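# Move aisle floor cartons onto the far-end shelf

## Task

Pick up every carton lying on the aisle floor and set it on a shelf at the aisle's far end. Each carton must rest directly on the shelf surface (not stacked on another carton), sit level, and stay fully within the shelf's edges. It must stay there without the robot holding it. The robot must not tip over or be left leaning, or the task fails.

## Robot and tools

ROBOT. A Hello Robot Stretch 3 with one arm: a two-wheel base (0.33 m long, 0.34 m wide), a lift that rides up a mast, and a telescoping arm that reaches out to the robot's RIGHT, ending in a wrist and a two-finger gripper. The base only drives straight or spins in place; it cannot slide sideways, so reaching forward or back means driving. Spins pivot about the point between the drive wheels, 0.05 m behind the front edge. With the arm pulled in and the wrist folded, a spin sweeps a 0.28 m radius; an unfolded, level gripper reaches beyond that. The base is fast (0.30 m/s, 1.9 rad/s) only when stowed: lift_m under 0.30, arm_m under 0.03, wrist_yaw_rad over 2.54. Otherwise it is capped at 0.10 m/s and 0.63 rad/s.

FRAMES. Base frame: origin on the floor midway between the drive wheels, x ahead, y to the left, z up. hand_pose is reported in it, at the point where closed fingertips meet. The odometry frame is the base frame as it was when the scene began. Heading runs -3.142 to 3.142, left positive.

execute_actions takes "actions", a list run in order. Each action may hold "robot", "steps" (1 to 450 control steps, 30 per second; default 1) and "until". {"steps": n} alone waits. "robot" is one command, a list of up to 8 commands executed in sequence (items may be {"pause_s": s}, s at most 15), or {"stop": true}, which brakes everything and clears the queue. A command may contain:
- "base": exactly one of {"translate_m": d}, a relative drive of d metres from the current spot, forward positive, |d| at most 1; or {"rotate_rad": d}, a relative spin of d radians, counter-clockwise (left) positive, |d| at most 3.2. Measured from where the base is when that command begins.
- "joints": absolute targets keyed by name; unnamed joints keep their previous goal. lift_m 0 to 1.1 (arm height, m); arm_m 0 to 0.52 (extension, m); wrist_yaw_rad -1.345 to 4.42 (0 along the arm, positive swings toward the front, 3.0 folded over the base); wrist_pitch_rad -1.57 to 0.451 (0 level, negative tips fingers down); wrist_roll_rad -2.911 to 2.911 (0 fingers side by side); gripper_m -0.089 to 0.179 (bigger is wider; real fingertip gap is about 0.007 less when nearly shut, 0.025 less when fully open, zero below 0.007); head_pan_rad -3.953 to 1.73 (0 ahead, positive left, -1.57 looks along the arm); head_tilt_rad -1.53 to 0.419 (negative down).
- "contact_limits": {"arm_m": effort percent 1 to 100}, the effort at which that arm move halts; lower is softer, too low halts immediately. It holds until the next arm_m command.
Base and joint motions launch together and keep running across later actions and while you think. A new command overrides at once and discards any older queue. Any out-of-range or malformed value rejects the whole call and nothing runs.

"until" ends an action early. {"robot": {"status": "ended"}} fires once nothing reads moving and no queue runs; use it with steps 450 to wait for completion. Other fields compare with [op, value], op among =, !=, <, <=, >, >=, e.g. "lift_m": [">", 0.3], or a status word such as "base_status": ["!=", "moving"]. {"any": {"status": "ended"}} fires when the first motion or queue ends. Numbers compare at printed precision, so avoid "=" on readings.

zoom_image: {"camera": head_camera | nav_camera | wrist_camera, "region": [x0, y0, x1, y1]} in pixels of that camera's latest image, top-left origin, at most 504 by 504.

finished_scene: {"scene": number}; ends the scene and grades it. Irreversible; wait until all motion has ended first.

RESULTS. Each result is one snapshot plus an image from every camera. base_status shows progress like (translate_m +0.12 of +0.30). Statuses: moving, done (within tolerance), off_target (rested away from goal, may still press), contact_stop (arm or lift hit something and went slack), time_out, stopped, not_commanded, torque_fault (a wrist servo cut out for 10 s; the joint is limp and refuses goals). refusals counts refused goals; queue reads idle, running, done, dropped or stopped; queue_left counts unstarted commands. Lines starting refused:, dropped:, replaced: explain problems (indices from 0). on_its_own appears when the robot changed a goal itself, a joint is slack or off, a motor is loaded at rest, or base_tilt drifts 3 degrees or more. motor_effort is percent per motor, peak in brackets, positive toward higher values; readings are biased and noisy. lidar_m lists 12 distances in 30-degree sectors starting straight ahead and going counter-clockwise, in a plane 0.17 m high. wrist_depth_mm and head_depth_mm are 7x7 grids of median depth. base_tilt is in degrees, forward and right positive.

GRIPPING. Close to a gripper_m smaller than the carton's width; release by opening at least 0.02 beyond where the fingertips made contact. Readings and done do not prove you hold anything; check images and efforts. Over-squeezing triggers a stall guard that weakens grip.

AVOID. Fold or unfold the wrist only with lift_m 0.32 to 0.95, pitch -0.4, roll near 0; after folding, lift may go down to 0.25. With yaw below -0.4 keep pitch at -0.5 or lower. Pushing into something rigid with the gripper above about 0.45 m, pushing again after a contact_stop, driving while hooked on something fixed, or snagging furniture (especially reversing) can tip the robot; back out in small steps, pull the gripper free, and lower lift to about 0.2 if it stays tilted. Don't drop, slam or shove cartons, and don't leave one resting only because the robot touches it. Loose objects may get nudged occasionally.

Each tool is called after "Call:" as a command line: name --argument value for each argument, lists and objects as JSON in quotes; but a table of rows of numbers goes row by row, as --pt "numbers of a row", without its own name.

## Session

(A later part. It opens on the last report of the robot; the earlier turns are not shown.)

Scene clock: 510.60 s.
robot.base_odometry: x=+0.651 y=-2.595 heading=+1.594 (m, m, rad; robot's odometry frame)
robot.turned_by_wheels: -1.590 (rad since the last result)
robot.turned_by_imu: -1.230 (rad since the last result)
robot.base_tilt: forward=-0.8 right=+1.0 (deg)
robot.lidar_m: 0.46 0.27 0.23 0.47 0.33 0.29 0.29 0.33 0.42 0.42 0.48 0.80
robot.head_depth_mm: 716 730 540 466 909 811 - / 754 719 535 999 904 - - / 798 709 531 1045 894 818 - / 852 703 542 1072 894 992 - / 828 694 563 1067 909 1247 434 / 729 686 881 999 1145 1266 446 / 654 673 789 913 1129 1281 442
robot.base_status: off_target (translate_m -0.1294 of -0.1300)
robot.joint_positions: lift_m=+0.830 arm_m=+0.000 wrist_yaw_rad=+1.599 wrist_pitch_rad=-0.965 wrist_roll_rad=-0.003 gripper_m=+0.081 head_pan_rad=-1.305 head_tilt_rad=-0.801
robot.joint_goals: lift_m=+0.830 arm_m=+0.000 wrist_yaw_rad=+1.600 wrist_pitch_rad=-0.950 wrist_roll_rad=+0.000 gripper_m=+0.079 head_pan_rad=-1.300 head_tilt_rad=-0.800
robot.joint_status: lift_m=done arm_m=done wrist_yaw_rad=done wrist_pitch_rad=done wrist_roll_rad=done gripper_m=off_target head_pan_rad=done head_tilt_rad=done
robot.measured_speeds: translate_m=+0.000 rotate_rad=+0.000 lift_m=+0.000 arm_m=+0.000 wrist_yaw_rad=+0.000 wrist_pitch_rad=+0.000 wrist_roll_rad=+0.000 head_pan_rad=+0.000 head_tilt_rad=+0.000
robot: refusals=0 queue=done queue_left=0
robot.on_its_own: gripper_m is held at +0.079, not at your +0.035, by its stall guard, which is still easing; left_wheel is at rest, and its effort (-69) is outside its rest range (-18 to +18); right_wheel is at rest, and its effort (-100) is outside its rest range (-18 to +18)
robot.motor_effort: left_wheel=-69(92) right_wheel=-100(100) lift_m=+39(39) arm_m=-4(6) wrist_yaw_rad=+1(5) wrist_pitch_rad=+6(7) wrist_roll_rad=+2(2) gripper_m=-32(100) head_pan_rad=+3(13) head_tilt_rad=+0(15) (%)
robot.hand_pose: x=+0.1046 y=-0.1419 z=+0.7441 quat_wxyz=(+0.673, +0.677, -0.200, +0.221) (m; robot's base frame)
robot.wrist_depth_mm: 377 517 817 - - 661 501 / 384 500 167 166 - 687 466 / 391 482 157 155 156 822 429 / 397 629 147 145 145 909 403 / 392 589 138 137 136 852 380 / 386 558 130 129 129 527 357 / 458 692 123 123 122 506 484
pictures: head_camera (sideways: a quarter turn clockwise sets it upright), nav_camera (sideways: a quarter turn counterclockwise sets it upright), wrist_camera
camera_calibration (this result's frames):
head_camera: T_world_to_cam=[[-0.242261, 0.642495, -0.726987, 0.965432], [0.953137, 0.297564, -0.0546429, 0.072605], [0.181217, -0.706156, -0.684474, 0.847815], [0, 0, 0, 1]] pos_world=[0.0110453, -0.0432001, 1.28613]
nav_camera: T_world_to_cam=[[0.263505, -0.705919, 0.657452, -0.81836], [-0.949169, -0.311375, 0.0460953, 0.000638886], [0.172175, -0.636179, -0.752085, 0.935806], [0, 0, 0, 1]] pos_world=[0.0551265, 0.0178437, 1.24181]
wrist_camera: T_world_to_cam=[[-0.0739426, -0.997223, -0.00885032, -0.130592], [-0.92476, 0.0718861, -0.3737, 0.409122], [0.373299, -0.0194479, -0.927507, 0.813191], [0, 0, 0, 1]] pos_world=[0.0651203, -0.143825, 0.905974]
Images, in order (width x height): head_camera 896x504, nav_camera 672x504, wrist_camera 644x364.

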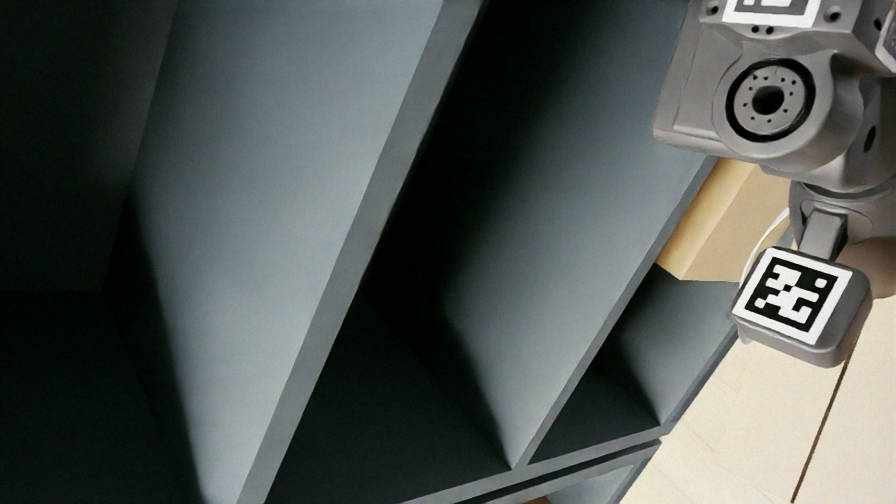

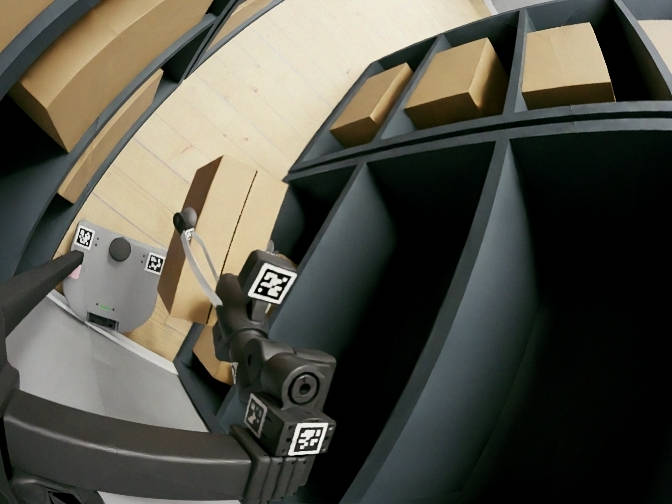

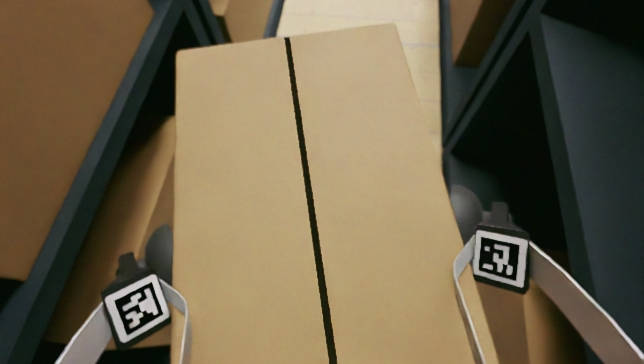

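Call:
execute_actions --actions '[{"robot":[{"base":{"translate_m":0.08}},{"base":{"rotate_rad":-0.36},"joints":{"gripper_m":0.03,"head_pan_rad":-1.2,"head_tilt_rad":-0.9}}],"steps":450,"until":{"robot":{"status":"ended"}}}]'

Scene clock: 519.13 s.
robot.base_odometry: x=+0.649 y=-2.515 heading=+1.235 (m, m, rad; robot's odometry frame)
robot.turned_by_wheels: -0.360 (rad since the last result)
robot.turned_by_imu: -0.360 (rad since the last result)
robot.base_tilt: forward=-0.8 right=+0.9 (deg)
robot.lidar_m: 1.23 0.33 0.23 0.21 0.21 0.37 0.36 0.37 0.47 0.44 0.44 0.67
robot.head_depth_mm: 705 594 470 996 870 - 1072 / 720 586 480 992 859 - 1083 / 737 583 490 987 844 984 431 / 746 577 503 978 872 - 429 / 764 572 1085 975 891 500 444 / 755 567 1073 973 1258 487 449 / 736 561 920 949 1146 1213 1051
robot.base_status: done (rotate_rad -0.3598 of -0.3600)
robot.joint_positions: lift_m=+0.830 arm_m=+0.000 wrist_yaw_rad=+1.599 wrist_pitch_rad=-0.966 wrist_roll_rad=-0.003 gripper_m=+0.033 head_pan_rad=-1.207 head_tilt_rad=-0.888
robot.joint_goals: lift_m=+0.830 arm_m=+0.000 wrist_yaw_rad=+1.600 wrist_pitch_rad=-0.950 wrist_roll_rad=+0.000 gripper_m=+0.030 head_pan_rad=-1.200 head_tilt_rad=-0.900
robot.joint_status: lift_m=done arm_m=done wrist_yaw_rad=done wrist_pitch_rad=done wrist_roll_rad=done gripper_m=off_target head_pan_rad=done head_tilt_rad=done
robot.measured_speeds: translate_m=+0.000 rotate_rad=+0.000 lift_m=+0.000 arm_m=+0.000 wrist_yaw_rad=+0.000 wrist_pitch_rad=+0.000 wrist_roll_rad=+0.000 head_pan_rad=+0.000 head_tilt_rad=+0.000
robot: refusals=0 queue=done queue_left=0
robot.motor_effort: left_wheel=+3(69) right_wheel=-4(100) lift_m=+39(39) arm_m=-4(4) wrist_yaw_rad=+0(0) wrist_pitch_rad=+6(7) wrist_roll_rad=+2(2) gripper_m=-59(100) head_pan_rad=+3(12) head_tilt_rad=-3(11) (%)
robot.hand_pose: x=+0.1045 y=-0.1419 z=+0.7441 quat_wxyz=(+0.673, +0.677, -0.200, +0.221) (m; robot's base frame)
robot.wrist_depth_mm: 556 965 - - 541 515 503 / 517 815 168 166 492 476 468 / 500 734 156 156 156 443 430 / 540 807 147 146 145 424 399 / 575 627 138 137 136 399 373 / 547 552 130 129 128 525 354 / 516 587 123 122 122 504 484
pictures: head_camera (sideways: a quarter turn clockwise sets it upright), nav_camera (sideways: a quarter turn counterclockwise sets it upright), wrist_camera
camera_calibration (this result's frames):
head_camera: T_world_to_cam=[[-0.32582, 0.67249, -0.664528, 0.884548], [0.917674, 0.394024, -0.051193, 0.0683239], [0.227413, -0.6265, -0.745507, 0.926911], [0, 0, 0, 1]] pos_world=[0.0147127, -0.041062, 1.28232]
nav_camera: T_world_to_cam=[[0.350937, -0.72761, 0.589429, -0.730263], [-0.912653, -0.40663, 0.0414235, 0.00650332], [0.209539, -0.552482, -0.806757, 1.00667], [0, 0, 0, 1]] pos_world=[0.0512757, 0.0274622, 1.2423]
wrist_camera: T_world_to_cam=[[-0.0739473, -0.997223, -0.0088435, -0.1306], [-0.924794, 0.0718897, -0.373613, 0.40904], [0.373212, -0.0194493, -0.927542, 0.813228], [0, 0, 0, 1]] pos_world=[0.0651145, -0.143827, 0.905971]
Images, in order (width x height): head_camera 896x504, nav_camera 672x504, wrist_camera 644x364.

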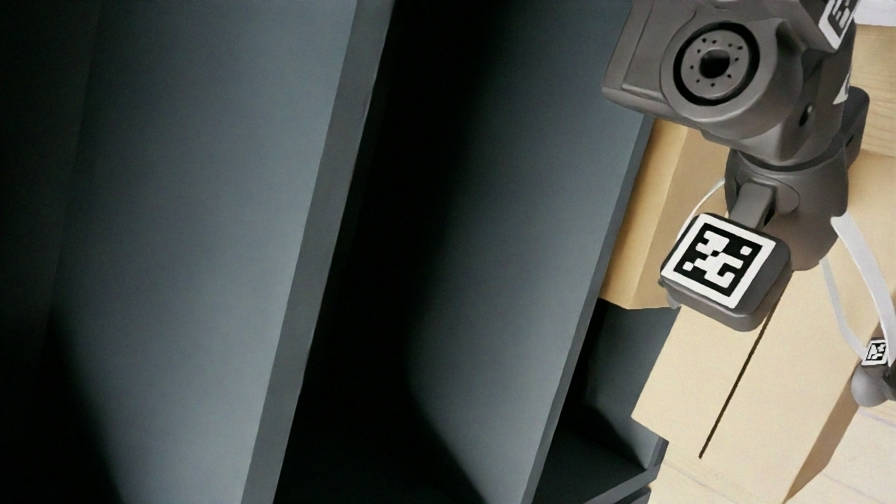

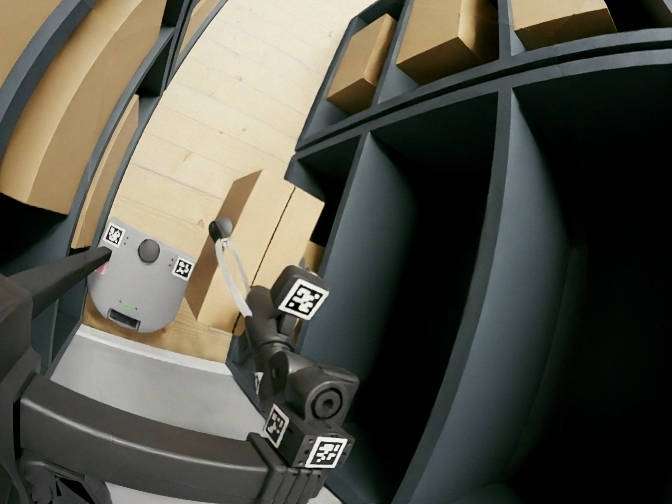

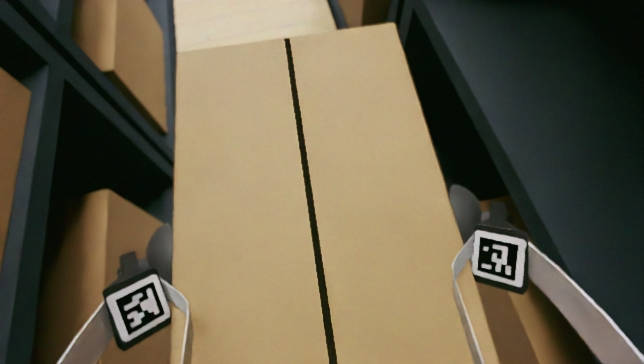

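Call:
execute_actions --actions '[{"robot":[{"base":{"translate_m":-0.05}},{"joints":{"arm_m":0.25},"contact_limits":{"arm_m":25}}],"steps":450,"until":{"robot":{"status":"ended"}}}]'

Scene clock: 526.30 s.
robot.base_odometry: x=+0.632 y=-2.562 heading=+1.234 (m, m, rad; robot's odometry frame)
robot.turned_by_wheels: +0.000 (rad since the last result)
robot.turned_by_imu: +0.000 (rad since the last result)
robot.base_tilt: forward=-1.0 right=+0.6 (deg)
robot.lidar_m: 1.25 0.32 0.22 0.20 0.42 0.32 0.31 0.32 0.40 0.44 0.45 0.72
robot.head_depth_mm: 713 598 485 - 840 963 1043 / 731 593 486 1046 567 964 1122 / 745 587 498 1020 575 674 1130 / 756 582 508 989 586 1167 1120 / 778 577 1089 979 599 1211 1107 / 769 572 1111 973 1275 1227 1110 / 760 566 1028 972 1251 1238 1103
robot.base_status: done (translate_m -0.0500 of -0.0500)
robot.joint_positions: lift_m=+0.830 arm_m=+0.212 wrist_yaw_rad=+1.609 wrist_pitch_rad=-0.965 wrist_roll_rad=-0.003 gripper_m=+0.077 head_pan_rad=-1.207 head_tilt_rad=-0.890
robot.joint_goals: lift_m=+0.830 arm_m=+0.212 wrist_yaw_rad=+1.600 wrist_pitch_rad=-0.950 wrist_roll_rad=+0.000 gripper_m=+0.075 head_pan_rad=-1.200 head_tilt_rad=-0.900
robot.joint_status: lift_m=done arm_m=contact_stop wrist_yaw_rad=done wrist_pitch_rad=done wrist_roll_rad=done gripper_m=off_target head_pan_rad=done head_tilt_rad=done
robot.measured_speeds: translate_m=+0.000 rotate_rad=-0.001 lift_m=+0.002 arm_m=-0.002 wrist_yaw_rad=+0.030 wrist_pitch_rad=+0.000 wrist_roll_rad=+0.000 head_pan_rad=+0.000 head_tilt_rad=-0.048
robot: refusals=0 queue=dropped queue_left=0
robot.on_its_own: gripper_m is held at +0.075, not at your +0.030, by its stall guard, which is still easing; arm_m is slack since a contact_stop, until your next command for it (your +0.250 is given up)
robot.motor_effort: left_wheel=-5(5) right_wheel=+0(10) lift_m=+39(42) arm_m=+7(29) wrist_yaw_rad=-9(11) wrist_pitch_rad=+6(7) wrist_roll_rad=+1(2) gripper_m=-35(60) head_pan_rad=+3(3) head_tilt_rad=-3(4) (%)
robot.contact_limits: arm_m 25 (drawing in: default 30, maximum 49; extending or still: default 41, maximum 66)
robot.hand_pose: x=+0.1046 y=-0.3522 z=+0.7441 quat_wxyz=(+0.671, +0.678, -0.197, +0.224) (m; robot's base frame)
robot.wrist_depth_mm: 872 - - 532 524 519 504 / 856 - 168 166 468 478 475 / 791 - 157 155 156 442 436 / 877 992 146 145 144 411 404 / 731 929 138 137 136 386 373 / 704 832 130 129 128 347 356 / 653 815 124 123 122 335 333
pictures: head_camera (sideways: a quarter turn clockwise sets it upright), nav_camera (sideways: a quarter turn counterclockwise sets it upright), wrist_camera
camera_calibration (this result's frames):
head_camera: T_world_to_cam=[[-0.326419, 0.673642, -0.663067, 0.882648], [0.917559, 0.394302, -0.051111, 0.0682177], [0.227018, -0.625087, -0.746813, 0.928611], [0, 0, 0, 1]] pos_world=[0.0147073, -0.0410243, 1.28224]
nav_camera: T_world_to_cam=[[0.351494, -0.728618, 0.587849, -0.728209], [-0.912543, -0.406889, 0.0413149, 0.00664411], [0.209087, -0.55096, -0.807915, 1.00817], [0, 0, 0, 1]] pos_world=[0.0512286, 0.0275804, 1.24232]
wrist_camera: T_world_to_cam=[[-0.0649346, -0.997846, -0.00926823, -0.341196], [-0.925315, 0.0636866, -0.373814, 0.421507], [0.373599, -0.0156974, -0.927458, 0.810381], [0, 0, 0, 1]] pos_world=[0.0651141, -0.354585, 0.905996]
Images, in order (width x height): head_camera 896x504, nav_camera 672x504, wrist_camera 644x364.

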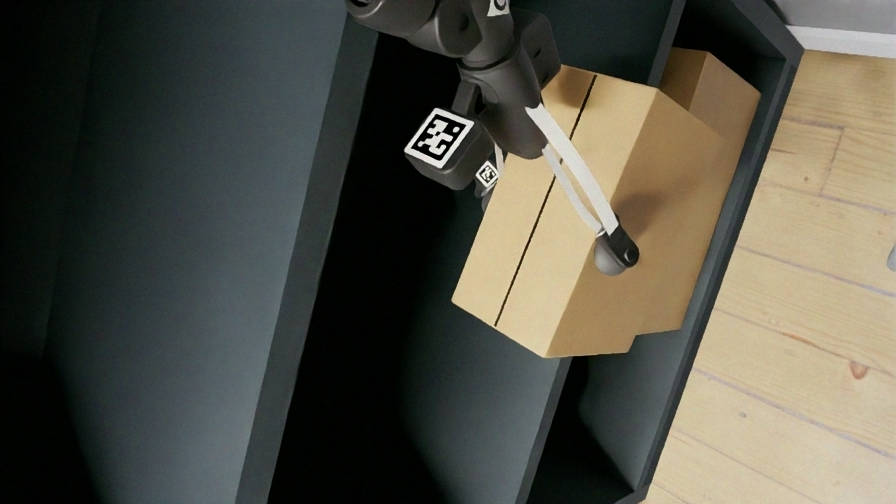

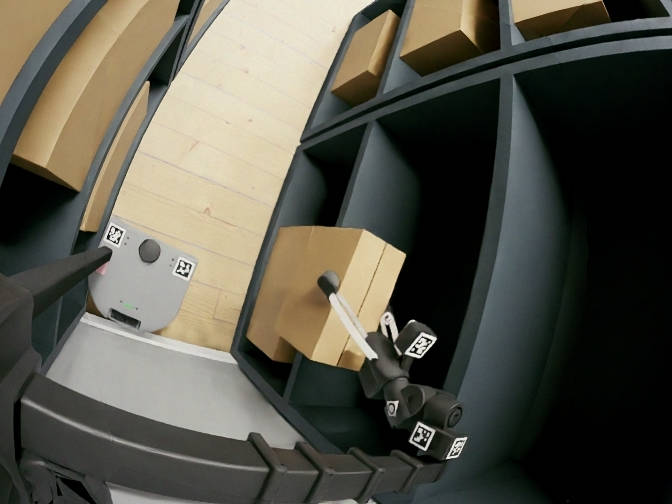

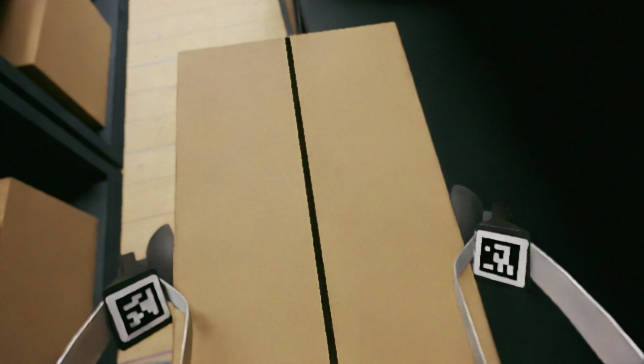

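Call:
execute_actions --actions '[{"robot":[{"joints":{"arm_m":0.17,"gripper_m":0.028}},{"joints":{"lift_m":0.797}},{"joints":{"arm_m":0.3},"contact_limits":{"arm_m":22}}],"steps":450,"until":{"robot":{"status":"ended"}}}]'

Scene clock: 532.27 s.
robot.base_odometry: x=+0.632 y=-2.562 heading=+1.234 (m, m, rad; robot's odometry frame)
robot.turned_by_wheels: +0.000 (rad since the last result)
robot.turned_by_imu: -0.004 (rad since the last result)
robot.base_tilt: forward=-0.8 right=+0.9 (deg)
robot.lidar_m: 1.24 0.33 0.22 0.20 0.42 0.32 0.31 0.32 0.40 0.44 0.45 0.72
robot.head_depth_mm: 711 586 478 - 833 962 1045 / 723 581 480 1036 602 967 1124 / 737 576 491 1007 612 1072 1118 / 752 571 500 977 623 1157 1123 / 755 566 1080 972 662 1199 1107 / 746 561 1093 968 1264 1216 1102 / 737 556 1033 961 1255 1235 1100
robot.base_status: done (translate_m -0.0500 of -0.0500)
robot.joint_positions: lift_m=+0.797 arm_m=+0.226 wrist_yaw_rad=+1.601 wrist_pitch_rad=-0.966 wrist_roll_rad=-0.002 gripper_m=+0.041 head_pan_rad=-1.206 head_tilt_rad=-0.894
robot.joint_goals: lift_m=+0.797 arm_m=+0.226 wrist_yaw_rad=+1.600 wrist_pitch_rad=-0.950 wrist_roll_rad=+0.000 gripper_m=+0.038 head_pan_rad=-1.200 head_tilt_rad=-0.900
robot.joint_status: lift_m=done arm_m=contact_stop wrist_yaw_rad=done wrist_pitch_rad=done wrist_roll_rad=done gripper_m=off_target head_pan_rad=done head_tilt_rad=done
robot.measured_speeds: translate_m=+0.000 rotate_rad=+0.000 lift_m=-0.001 arm_m=-0.007 wrist_yaw_rad=+0.000 wrist_pitch_rad=+0.000 wrist_roll_rad=+0.000 head_pan_rad=+0.000 head_tilt_rad=+0.000
robot: refusals=0 queue=dropped queue_left=0
robot.on_its_own: gripper_m is held at +0.038, not at your +0.028, by its stall guard, which is still easing; arm_m is slack since a contact_stop, until your next command for it (your +0.300 is given up)
robot.motor_effort: left_wheel=+0(14) right_wheel=+2(9) lift_m=+32(35) arm_m=+10(25) wrist_yaw_rad=-1(8) wrist_pitch_rad=+7(7) wrist_roll_rad=+1(1) gripper_m=-54(100) head_pan_rad=+3(2) head_tilt_rad=-2(3) (%)
robot.contact_limits: arm_m 22 (drawing in: default 30, maximum 49; extending or still: default 41, maximum 66)
robot.hand_pose: x=+0.1045 y=-0.3669 z=+0.7113 quat_wxyz=(+0.672, +0.678, -0.199, +0.221) (m; robot's base frame)
robot.wrist_depth_mm: 929 - - 482 469 465 457 / 863 - 168 166 418 427 425 / 807 - 157 155 156 395 391 / 890 981 147 145 145 369 364 / 752 913 138 137 136 346 341 / 718 828 130 129 128 318 323 / 667 791 123 123 122 298 303
pictures: head_camera (sideways: a quarter turn clockwise sets it upright), nav_camera (sideways: a quarter turn counterclockwise sets it upright), wrist_camera
camera_calibration (this result's frames):
head_camera: T_world_to_cam=[[-0.328078, 0.675658, -0.66019, 0.878909], [0.917049, 0.395507, -0.0509494, 0.0680103], [0.226685, -0.622142, -0.749368, 0.931936], [0, 0, 0, 1]] pos_world=[0.0147258, -0.0409437, 1.28208]
nav_camera: T_world_to_cam=[[0.353111, -0.730336, 0.584741, -0.724169], [-0.912033, -0.408053, 0.0411012, 0.00691936], [0.208588, -0.547816, -0.810178, 1.01112], [0, 0, 0, 1]] pos_world=[0.051116, 0.0278449, 1.24235]
wrist_camera: T_world_to_cam=[[-0.072698, -0.997308, -0.00962557, -0.354918], [-0.924971, 0.0710284, -0.373342, 0.412436], [0.37302, -0.0182378, -0.927644, 0.779021], [0, 0, 0, 1]] pos_world=[0.065099, -0.36905, 0.873217]
Images, in order (width x height): head_camera 896x504, nav_camera 672x504, wrist_camera 644x364.

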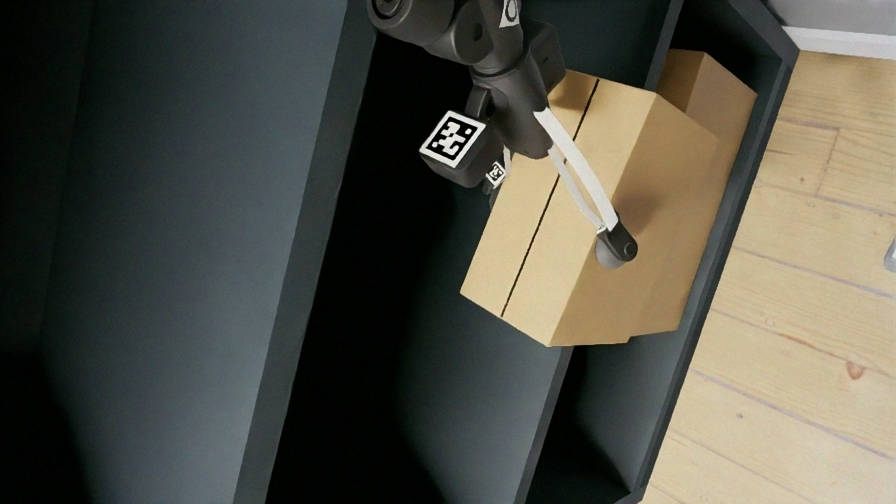

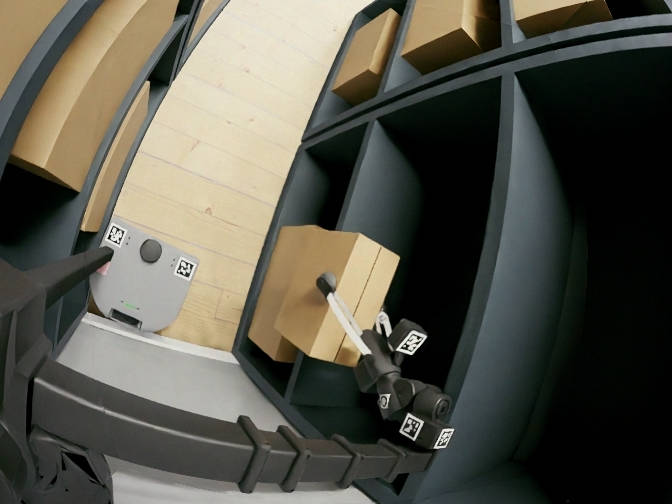

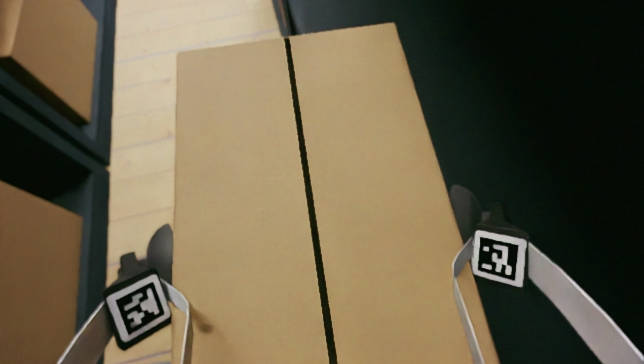

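Call:
execute_actions --actions '[{"robot":[{"joints":{"arm_m":0.0,"lift_m":0.82,"gripper_m":0.025}},{"joints":{"wrist_yaw_rad":0.0}},{"joints":{"arm_m":0.2},"contact_limits":{"arm_m":22}}],"steps":450,"until":{"robot":{"status":"ended"}}}]'

Scene clock: 541.80 s.
robot.base_odometry: x=+0.632 y=-2.562 heading=+1.234 (m, m, rad; robot's odometry frame)
robot.turned_by_wheels: +0.000 (rad since the last result)
robot.turned_by_imu: +0.004 (rad since the last result)
robot.base_tilt: forward=-0.9 right=+1.0 (deg)
robot.lidar_m: 1.25 0.32 0.22 0.20 0.41 0.32 0.31 0.32 0.40 0.44 0.45 0.72
robot.head_depth_mm: 710 586 473 994 848 - 1016 / 721 580 482 992 848 - - / 732 575 489 981 856 1008 454 / 752 571 500 975 872 1036 454 / 752 564 1073 972 892 526 467 / 744 560 1094 964 1283 514 475 / 737 556 1029 957 1256 1229 1066
robot.base_status: done (translate_m -0.0500 of -0.0500)
robot.joint_positions: lift_m=+0.801 arm_m=+0.000 wrist_yaw_rad=+1.600 wrist_pitch_rad=-0.965 wrist_roll_rad=-0.002 gripper_m=+0.038 head_pan_rad=-1.206 head_tilt_rad=-0.894
robot.joint_goals: lift_m=+0.801 arm_m=+0.000 wrist_yaw_rad=+1.600 wrist_pitch_rad=-0.950 wrist_roll_rad=+0.000 gripper_m=+0.035 head_pan_rad=-1.200 head_tilt_rad=-0.900
robot.joint_status: lift_m=contact_stop arm_m=done wrist_yaw_rad=done wrist_pitch_rad=done wrist_roll_rad=done gripper_m=done head_pan_rad=done head_tilt_rad=done
robot.measured_speeds: translate_m=+0.000 rotate_rad=+0.000 lift_m=+0.000 arm_m=+0.000 wrist_yaw_rad=+0.000 wrist_pitch_rad=+0.000 wrist_roll_rad=+0.000 head_pan_rad=+0.000 head_tilt_rad=+0.000
robot: refusals=0 queue=dropped queue_left=0
robot.on_its_own: gripper_m is held at +0.035, not at your +0.025, by its stall guard, which is still easing; lift_m is slack since a contact_stop, until your next command for it (your +0.820 is given up)
robot.motor_effort: left_wheel=-1(6) right_wheel=+1(7) lift_m=+33(66) arm_m=-5(13) wrist_yaw_rad=-1(2) wrist_pitch_rad=+6(7) wrist_roll_rad=+1(1) gripper_m=-56(100) head_pan_rad=+3(2) head_tilt_rad=-2(2) (%)
robot.hand_pose: x=+0.1046 y=-0.1418 z=+0.7157 quat_wxyz=(+0.672, +0.678, -0.200, +0.221) (m; robot's base frame)
robot.wrist_depth_mm: 544 957 - - 644 473 467 / 537 786 168 166 771 442 430 / 689 806 157 155 156 419 399 / 601 715 147 145 145 571 370 / 561 608 138 137 136 536 352 / 532 528 130 129 128 494 330 / 498 580 123 122 122 497 465
pictures: head_camera (sideways: a quarter turn clockwise sets it upright), nav_camera (sideways: a quarter turn counterclockwise sets it upright), wrist_camera
dropped: robot: command 0 of its queue: lift_m: contact_stop
camera_calibration (this result's frames):
head_camera: T_world_to_cam=[[-0.328071, 0.675657, -0.660195, 0.878915], [0.917052, 0.395498, -0.0509497, 0.0680105], [0.226681, -0.622148, -0.749364, 0.931931], [0, 0, 0, 1]] pos_world=[0.0147255, -0.0409439, 1.28208]
nav_camera: T_world_to_cam=[[0.353104, -0.730336, 0.584746, -0.724175], [-0.912036, -0.408045, 0.0411016, 0.00691897], [0.208584, -0.547822, -0.810175, 1.01112], [0, 0, 0, 1]] pos_world=[0.0511164, 0.0278442, 1.24235]
wrist_camera: T_world_to_cam=[[-0.0740292, -0.997209, -0.00968249, -0.13016], [-0.924675, 0.0722743, -0.373836, 0.398709], [0.373492, -0.0187216, -0.927444, 0.786913], [0, 0, 0, 1]] pos_world=[0.0651345, -0.14388, 0.877609]
Images, in order (width x height): head_camera 896x504, nav_camera 672x504, wrist_camera 644x364.

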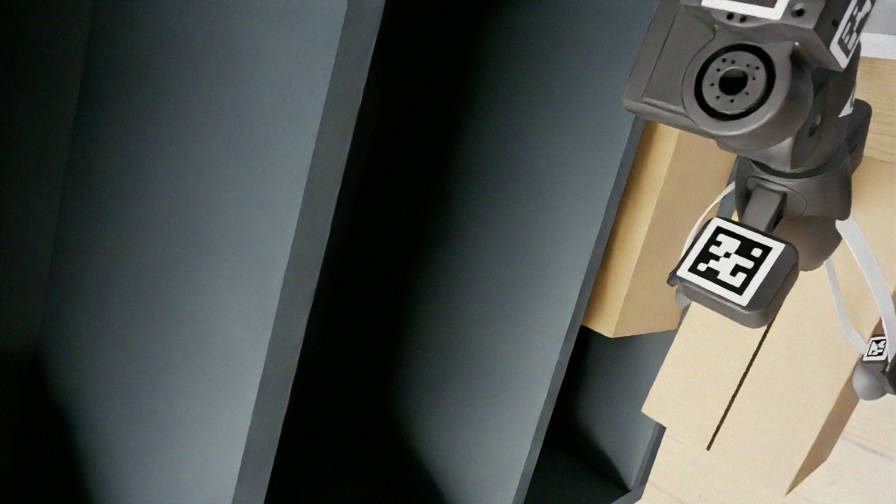

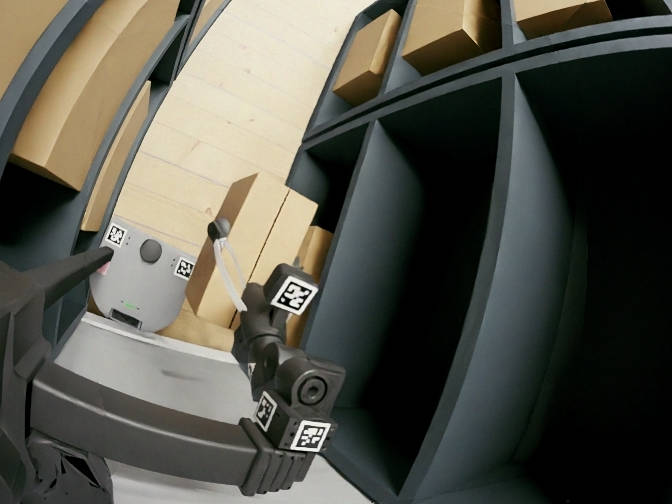

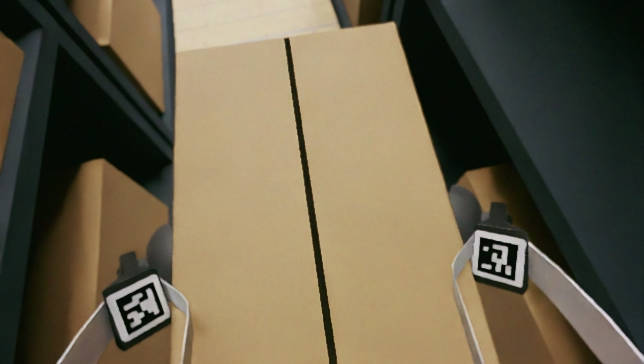

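Lift caught on the shelf while still inside; now retracted, retry.

Call:
execute_actions --actions '[{"robot":[{"joints":{"lift_m":0.82}},{"joints":{"wrist_yaw_rad":0.0}},{"joints":{"arm_m":0.2},"contact_limits":{"arm_m":22}}],"steps":450,"until":{"robot":{"status":"ended"}}}]'

Scene clock: 548.53 s.
robot.base_odometry: x=+0.632 y=-2.562 heading=+1.234 (m, m, rad; robot's odometry frame)
robot.turned_by_wheels: +0.000 (rad since the last result)
robot.turned_by_imu: -0.001 (rad since the last result)
robot.base_tilt: forward=-0.8 right=+1.0 (deg)
robot.lidar_m: 1.25 0.32 0.22 0.20 0.41 0.32 0.31 0.32 0.40 0.44 0.45 0.71
robot.head_depth_mm: 711 586 478 - 588 963 1051 / 721 580 481 988 588 978 1120 / 734 575 490 986 859 1071 1123 / 752 570 499 980 874 1159 1118 / 751 565 1073 974 886 1203 1109 / 745 559 1097 964 1255 1224 1106 / 736 556 1031 962 1248 1237 1104
robot.base_status: done (translate_m -0.0500 of -0.0500)
robot.joint_positions: lift_m=+0.820 arm_m=+0.200 wrist_yaw_rad=+0.002 wrist_pitch_rad=-0.965 wrist_roll_rad=-0.002 gripper_m=+0.078 head_pan_rad=-1.206 head_tilt_rad=-0.894
robot.joint_goals: lift_m=+0.820 arm_m=+0.200 wrist_yaw_rad=+0.000 wrist_pitch_rad=-0.950 wrist_roll_rad=+0.000 gripper_m=+0.079 head_pan_rad=-1.200 head_tilt_rad=-0.900
robot.joint_status: lift_m=done arm_m=done wrist_yaw_rad=done wrist_pitch_rad=done wrist_roll_rad=done gripper_m=done head_pan_rad=done head_tilt_rad=done
robot.measured_speeds: translate_m=+0.000 rotate_rad=+0.000 lift_m=+0.000 arm_m=+0.000 wrist_yaw_rad=+0.000 wrist_pitch_rad=+0.000 wrist_roll_rad=+0.000 head_pan_rad=+0.000 head_tilt_rad=+0.000
robot: refusals=0 queue=done queue_left=0
robot.on_its_own: gripper_m is held at +0.079, not at your +0.025, by its stall guard, which is still easing
robot.motor_effort: left_wheel=-1(1) right_wheel=+1(1) lift_m=+39(40) arm_m=+5(5) wrist_yaw_rad=-1(2) wrist_pitch_rad=+6(6) wrist_roll_rad=+1(1) gripper_m=-3(56) head_pan_rad=+2(2) head_tilt_rad=-2(2) (%)
robot.contact_limits: arm_m 22 (drawing in: default 30, maximum 49; extending or still: default 41, maximum 66)
robot.hand_pose: x=-0.0214 y=-0.4707 z=+0.7341 quat_wxyz=(+0.627, +0.329, -0.625, -0.328) (m; robot's base frame)
robot.wrist_depth_mm: 435 467 492 504 369 260 189 / 476 482 167 165 343 276 197 / 445 442 156 155 156 291 206 / 417 410 146 145 144 302 215 / 387 385 138 137 136 286 229 / 364 362 130 129 128 397 281 / 341 331 124 123 122 424 340
pictures: head_camera (sideways: a quarter turn clockwise sets it upright), nav_camera (sideways: a quarter turn counterclockwise sets it upright), wrist_camera
camera_calibration (this result's frames):
head_camera: T_world_to_cam=[[-0.328071, 0.675657, -0.660195, 0.878915], [0.917052, 0.395498, -0.0509497, 0.0680105], [0.226681, -0.622148, -0.749364, 0.931931], [0, 0, 0, 1]] pos_world=[0.0147255, -0.0409439, 1.28208]
nav_camera: T_world_to_cam=[[0.353104, -0.730336, 0.584746, -0.724175], [-0.912036, -0.408045, 0.0411016, 0.00691896], [0.208584, -0.547822, -0.810175, 1.01112], [0, 0, 0, 1]] pos_world=[0.0511164, 0.0278442, 1.24235]
wrist_camera: T_world_to_cam=[[-0.994768, 0.101699, -0.0096958, 0.0302755], [0.0979353, 0.92231, -0.373835, 0.734791], [-0.0290762, -0.372828, -0.927445, 0.669591], [0, 0, 0, 1]] pos_world=[-0.0223757, -0.431141, 0.895993]
Images, in order (width x height): head_camera 896x504, nav_camera 672x504, wrist_camera 644x364.

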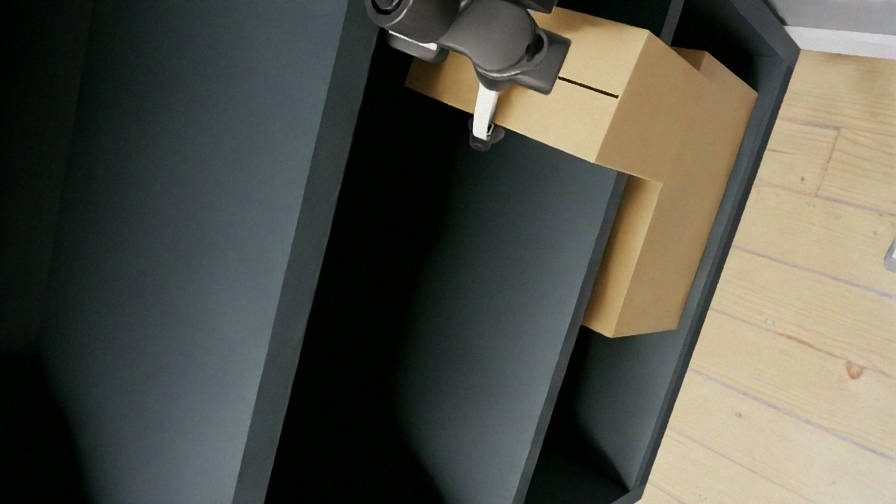

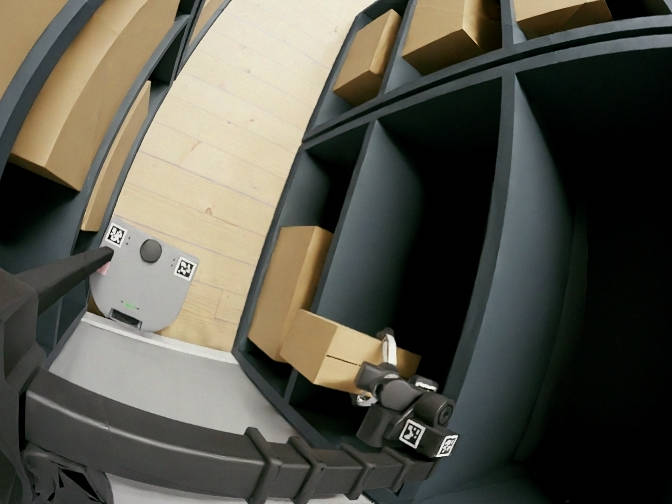

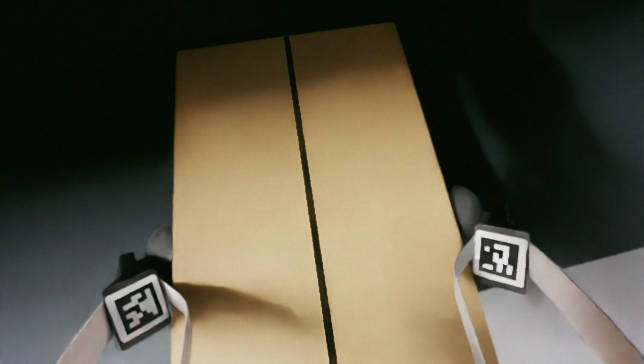

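Call:
execute_actions --actions '[{"robot":{"joints":{"lift_m":0.78}},"steps":100,"until":{"robot":{"status":"ended"}}},{"robot":[{"joints":{"gripper_m":0.17}},{"joints":{"lift_m":0.8}},{"joints":{"arm_m":0.0}},{"joints":{"gripper_m":0.0}},{"joints":{"lift_m":0.715}},{"joints":{"arm_m":0.21}},{"joints":{"arm_m":0.0}}],"steps":450,"until":{"robot":{"status":"ended"}}}]'

Scene clock: 567.33 s.
robot.base_odometry: x=+0.632 y=-2.562 heading=+1.234 (m, m, rad; robot's odometry frame)
robot.turned_by_wheels: +0.000 (rad since the last result)
robot.turned_by_imu: -0.001 (rad since the last result)
robot.base_tilt: forward=-0.9 right=+0.9 (deg)
robot.lidar_m: 1.25 0.32 0.22 0.20 0.41 0.32 0.31 0.32 0.40 0.44 0.45 0.71
robot.head_depth_mm: 711 585 473 757 798 959 - / 720 580 482 944 807 960 - / 737 575 489 982 854 1045 - / 753 570 500 979 872 1162 1122 / 754 565 1077 970 891 1209 1107 / 744 562 1098 968 1277 1224 1107 / 737 555 1026 962 1254 1237 1102
robot.base_status: done (translate_m -0.0500 of -0.0500)
robot.joint_positions: lift_m=+0.715 arm_m=+0.000 wrist_yaw_rad=+0.001 wrist_pitch_rad=-0.962 wrist_roll_rad=-0.002 gripper_m=+0.000 head_pan_rad=-1.206 head_tilt_rad=-0.894
robot.joint_goals: lift_m=+0.715 arm_m=+0.000 wrist_yaw_rad=+0.000 wrist_pitch_rad=-0.950 wrist_roll_rad=+0.000 gripper_m=+0.000 head_pan_rad=-1.200 head_tilt_rad=-0.900
robot.joint_status: lift_m=done arm_m=done wrist_yaw_rad=done wrist_pitch_rad=done wrist_roll_rad=done gripper_m=done head_pan_rad=done head_tilt_rad=done
robot.measured_speeds: translate_m=+0.000 rotate_rad=+0.000 lift_m=+0.000 arm_m=+0.000 wrist_yaw_rad=+0.000 wrist_pitch_rad=+0.000 wrist_roll_rad=+0.000 head_pan_rad=+0.000 head_tilt_rad=+0.000
robot: refusals=0 queue=done queue_left=0
robot.motor_effort: left_wheel=-1(1) right_wheel=+1(2) lift_m=+29(39) arm_m=-5(6) wrist_yaw_rad=-1(1) wrist_pitch_rad=+5(7) wrist_roll_rad=+1(1) gripper_m=-4(100) head_pan_rad=+2(3) head_tilt_rad=-2(2) (%)
robot.hand_pose: x=-0.0214 y=-0.2720 z=+0.6299 quat_wxyz=(+0.628, +0.328, -0.626, -0.327) (m; robot's base frame)
robot.wrist_depth_mm: 389 384 323 330 361 307 261 / 352 347 342 339 340 342 271 / 326 321 324 513 518 398 284 / 316 495 504 526 618 427 295 / 759 551 606 - 758 456 311 / 707 733 769 750 747 487 324 / 739 737 720 724 706 516 341
pictures: head_camera (sideways: a quarter turn clockwise sets it upright), nav_camera (sideways: a quarter turn counterclockwise sets it upright), wrist_camera
camera_calibration (this result's frames):
head_camera: T_world_to_cam=[[-0.328071, 0.675657, -0.660195, 0.878915], [0.917052, 0.395499, -0.0509497, 0.0680105], [0.226682, -0.622148, -0.749365, 0.931931], [0, 0, 0, 1]] pos_world=[0.0147255, -0.0409439, 1.28208]
nav_camera: T_world_to_cam=[[0.353104, -0.730335, 0.584746, -0.724175], [-0.912036, -0.408045, 0.0411016, 0.00691897], [0.208585, -0.547822, -0.810175, 1.01112], [0, 0, 0, 1]] pos_world=[0.0511163, 0.0278442, 1.24235]
wrist_camera: T_world_to_cam=[[-0.994738, 0.101958, -0.0100234, 0.00930742], [0.0982054, 0.92109, -0.37676, 0.514158], [-0.0291812, -0.375762, -0.926257, 0.645417], [0, 0, 0, 1]] pos_world=[-0.0224007, -0.232012, 0.791629]
Images, in order (width x height): head_camera 896x504, nav_camera 672x504, wrist_camera 644x364.

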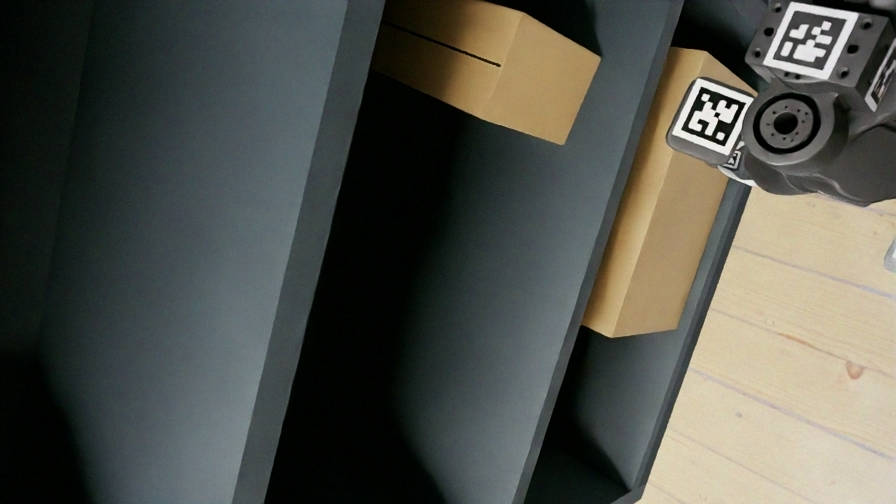

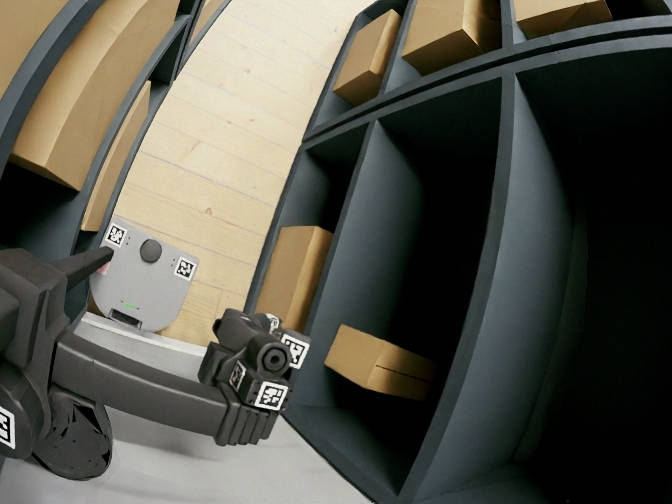

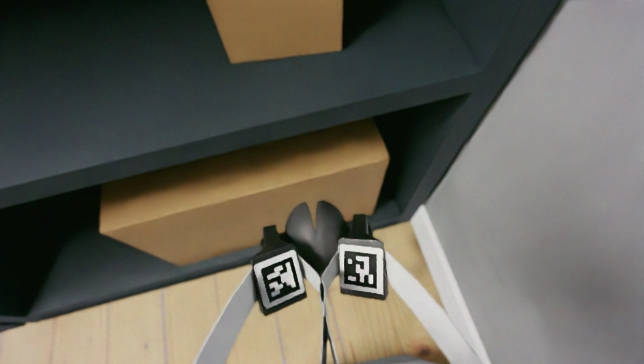

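Call:
execute_actions --actions '[{"robot":[{"base":{"rotate_rad":-0.08},"joints":{"wrist_yaw_rad":1.57,"lift_m":0.42,"head_pan_rad":0.3,"head_tilt_rad":-0.7}},{"base":{"translate_m":1.0}},{"base":{"rotate_rad":0.08}}],"steps":450,"until":{"robot":{"status":"ended"}}}]'

Scene clock: 587.17 s.
robot.base_odometry: x=+1.037 y=-1.648 heading=+1.214 (m, m, rad; robot's odometry frame)
robot.turned_by_wheels: -0.020 (rad since the last result)
robot.turned_by_imu: +0.018 (rad since the last result)
robot.base_tilt: forward=-2.3 right=+1.7 (deg)
robot.lidar_m: 3.02 0.62 0.37 0.35 0.35 0.45 1.04 0.43 0.42 0.30 0.30 0.39
robot.head_depth_mm: 2758 3102 2814 2105 1684 1400 1177 / 2824 3225 2775 2071 1668 1384 1194 / 2888 3326 2728 2071 1655 1380 1187 / 2986 3304 2702 2057 1650 1365 1180 / 3114 3412 2721 2046 1636 1377 1177 / 3192 3502 2638 2032 1469 1145 1150 / 3129 3185 617 711 847 830 1093
robot.base_status: moving (rotate_rad +0.0596 of +0.0800)
robot.joint_positions: lift_m=+0.420 arm_m=+0.000 wrist_yaw_rad=+1.567 wrist_pitch_rad=-0.962 wrist_roll_rad=-0.002 gripper_m=+0.000 head_pan_rad=+0.293 head_tilt_rad=-0.704
robot.joint_goals: lift_m=+0.420 arm_m=+0.000 wrist_yaw_rad=+1.570 wrist_pitch_rad=-0.950 wrist_roll_rad=+0.000 gripper_m=+0.000 head_pan_rad=+0.300 head_tilt_rad=-0.700
robot.joint_status: lift_m=done arm_m=done wrist_yaw_rad=done wrist_pitch_rad=done wrist_roll_rad=done gripper_m=done head_pan_rad=done head_tilt_rad=done
robot.measured_speeds: translate_m=+0.000 rotate_rad=+0.212 lift_m=+0.000 arm_m=+0.000 wrist_yaw_rad=+0.000 wrist_pitch_rad=+0.000 wrist_roll_rad=+0.000 head_pan_rad=+0.000 head_tilt_rad=+0.000
robot: refusals=0 queue=running queue_left=0
robot.motor_effort: left_wheel=-3(71) right_wheel=+6(90) lift_m=+30(30) arm_m=-4(5) wrist_yaw_rad=+2(3) wrist_pitch_rad=+5(5) wrist_roll_rad=+1(1) gripper_m=-2(2) head_pan_rad=+3(37) head_tilt_rad=+1(12) (%)
robot.hand_pose: x=+0.1055 y=-0.1459 z=+0.3349 quat_wxyz=(+0.675, +0.674, -0.212, +0.211) (m; robot's base frame)
robot.wrist_depth_mm: 743 735 716 689 317 216 209 / 677 666 665 636 346 208 193 / 624 605 604 592 380 222 179 / 572 564 560 557 424 234 169 / 534 530 524 - 428 249 168 / 498 494 489 475 404 265 176 / 471 462 457 456 443 282 185
pictures: head_camera (sideways: a quarter turn clockwise sets it upright), nav_camera (sideways: a quarter turn counterclockwise sets it upright), wrist_camera
camera_calibration (this result's frames):
head_camera: T_world_to_cam=[[-0.565254, -0.238637, -0.789646, 1.04907], [-0.318458, 0.946162, -0.0579748, 0.0847067], [0.760968, 0.218699, -0.610817, 0.748468], [0, 0, 0, 1]] pos_world=[0.0504073, 0.00651218, 1.29048]
nav_camera: T_world_to_cam=[[0.634203, 0.263469, 0.726891, -0.911109], [0.332881, -0.941596, 0.0508559, -0.0133856], [0.697837, 0.209715, -0.684867, 0.84518], [0, 0, 0, 1]] pos_world=[-0.00751311, 0.0501978, 1.24179]
wrist_camera: T_world_to_cam=[[-0.106916, -0.994217, -0.0100741, -0.133857], [-0.92044, 0.102803, -0.377124, 0.26254], [0.375978, -0.0310478, -0.926108, 0.430834], [0, 0, 0, 1]] pos_world=[0.0653566, -0.146696, 0.49666]
Images, in order (width x height): head_camera 896x504, nav_camera 672x504, wrist_camera 644x364.

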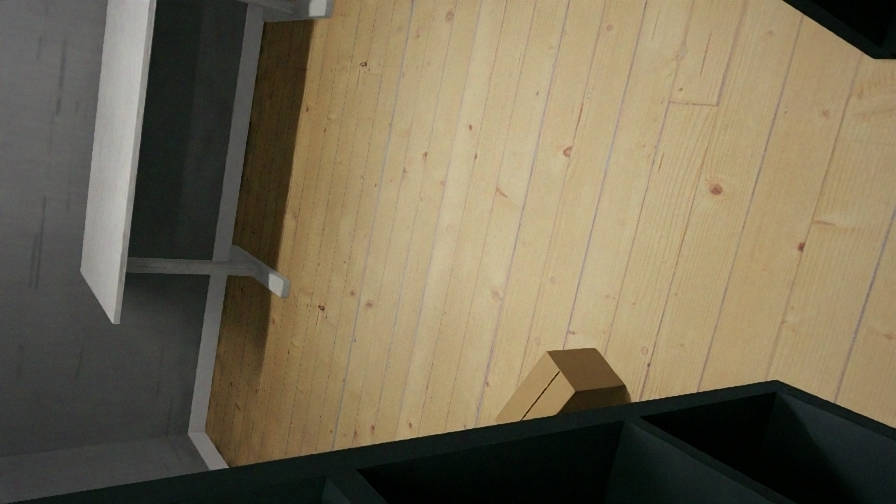

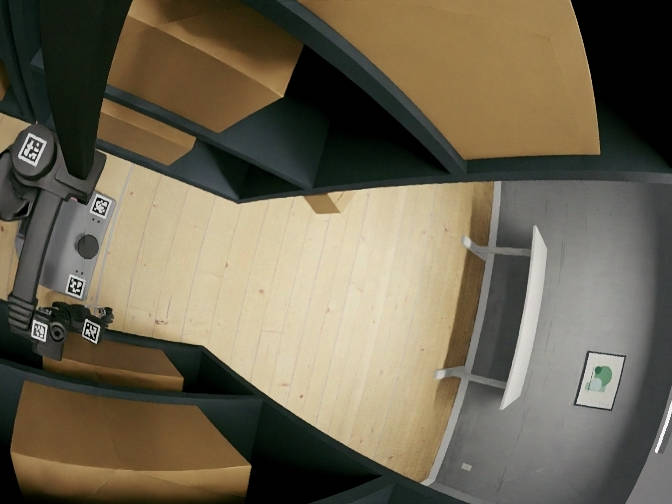

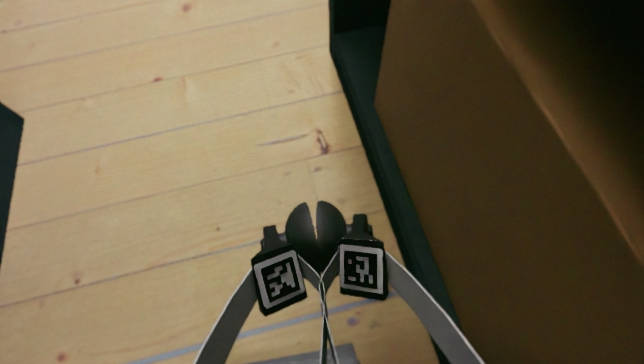

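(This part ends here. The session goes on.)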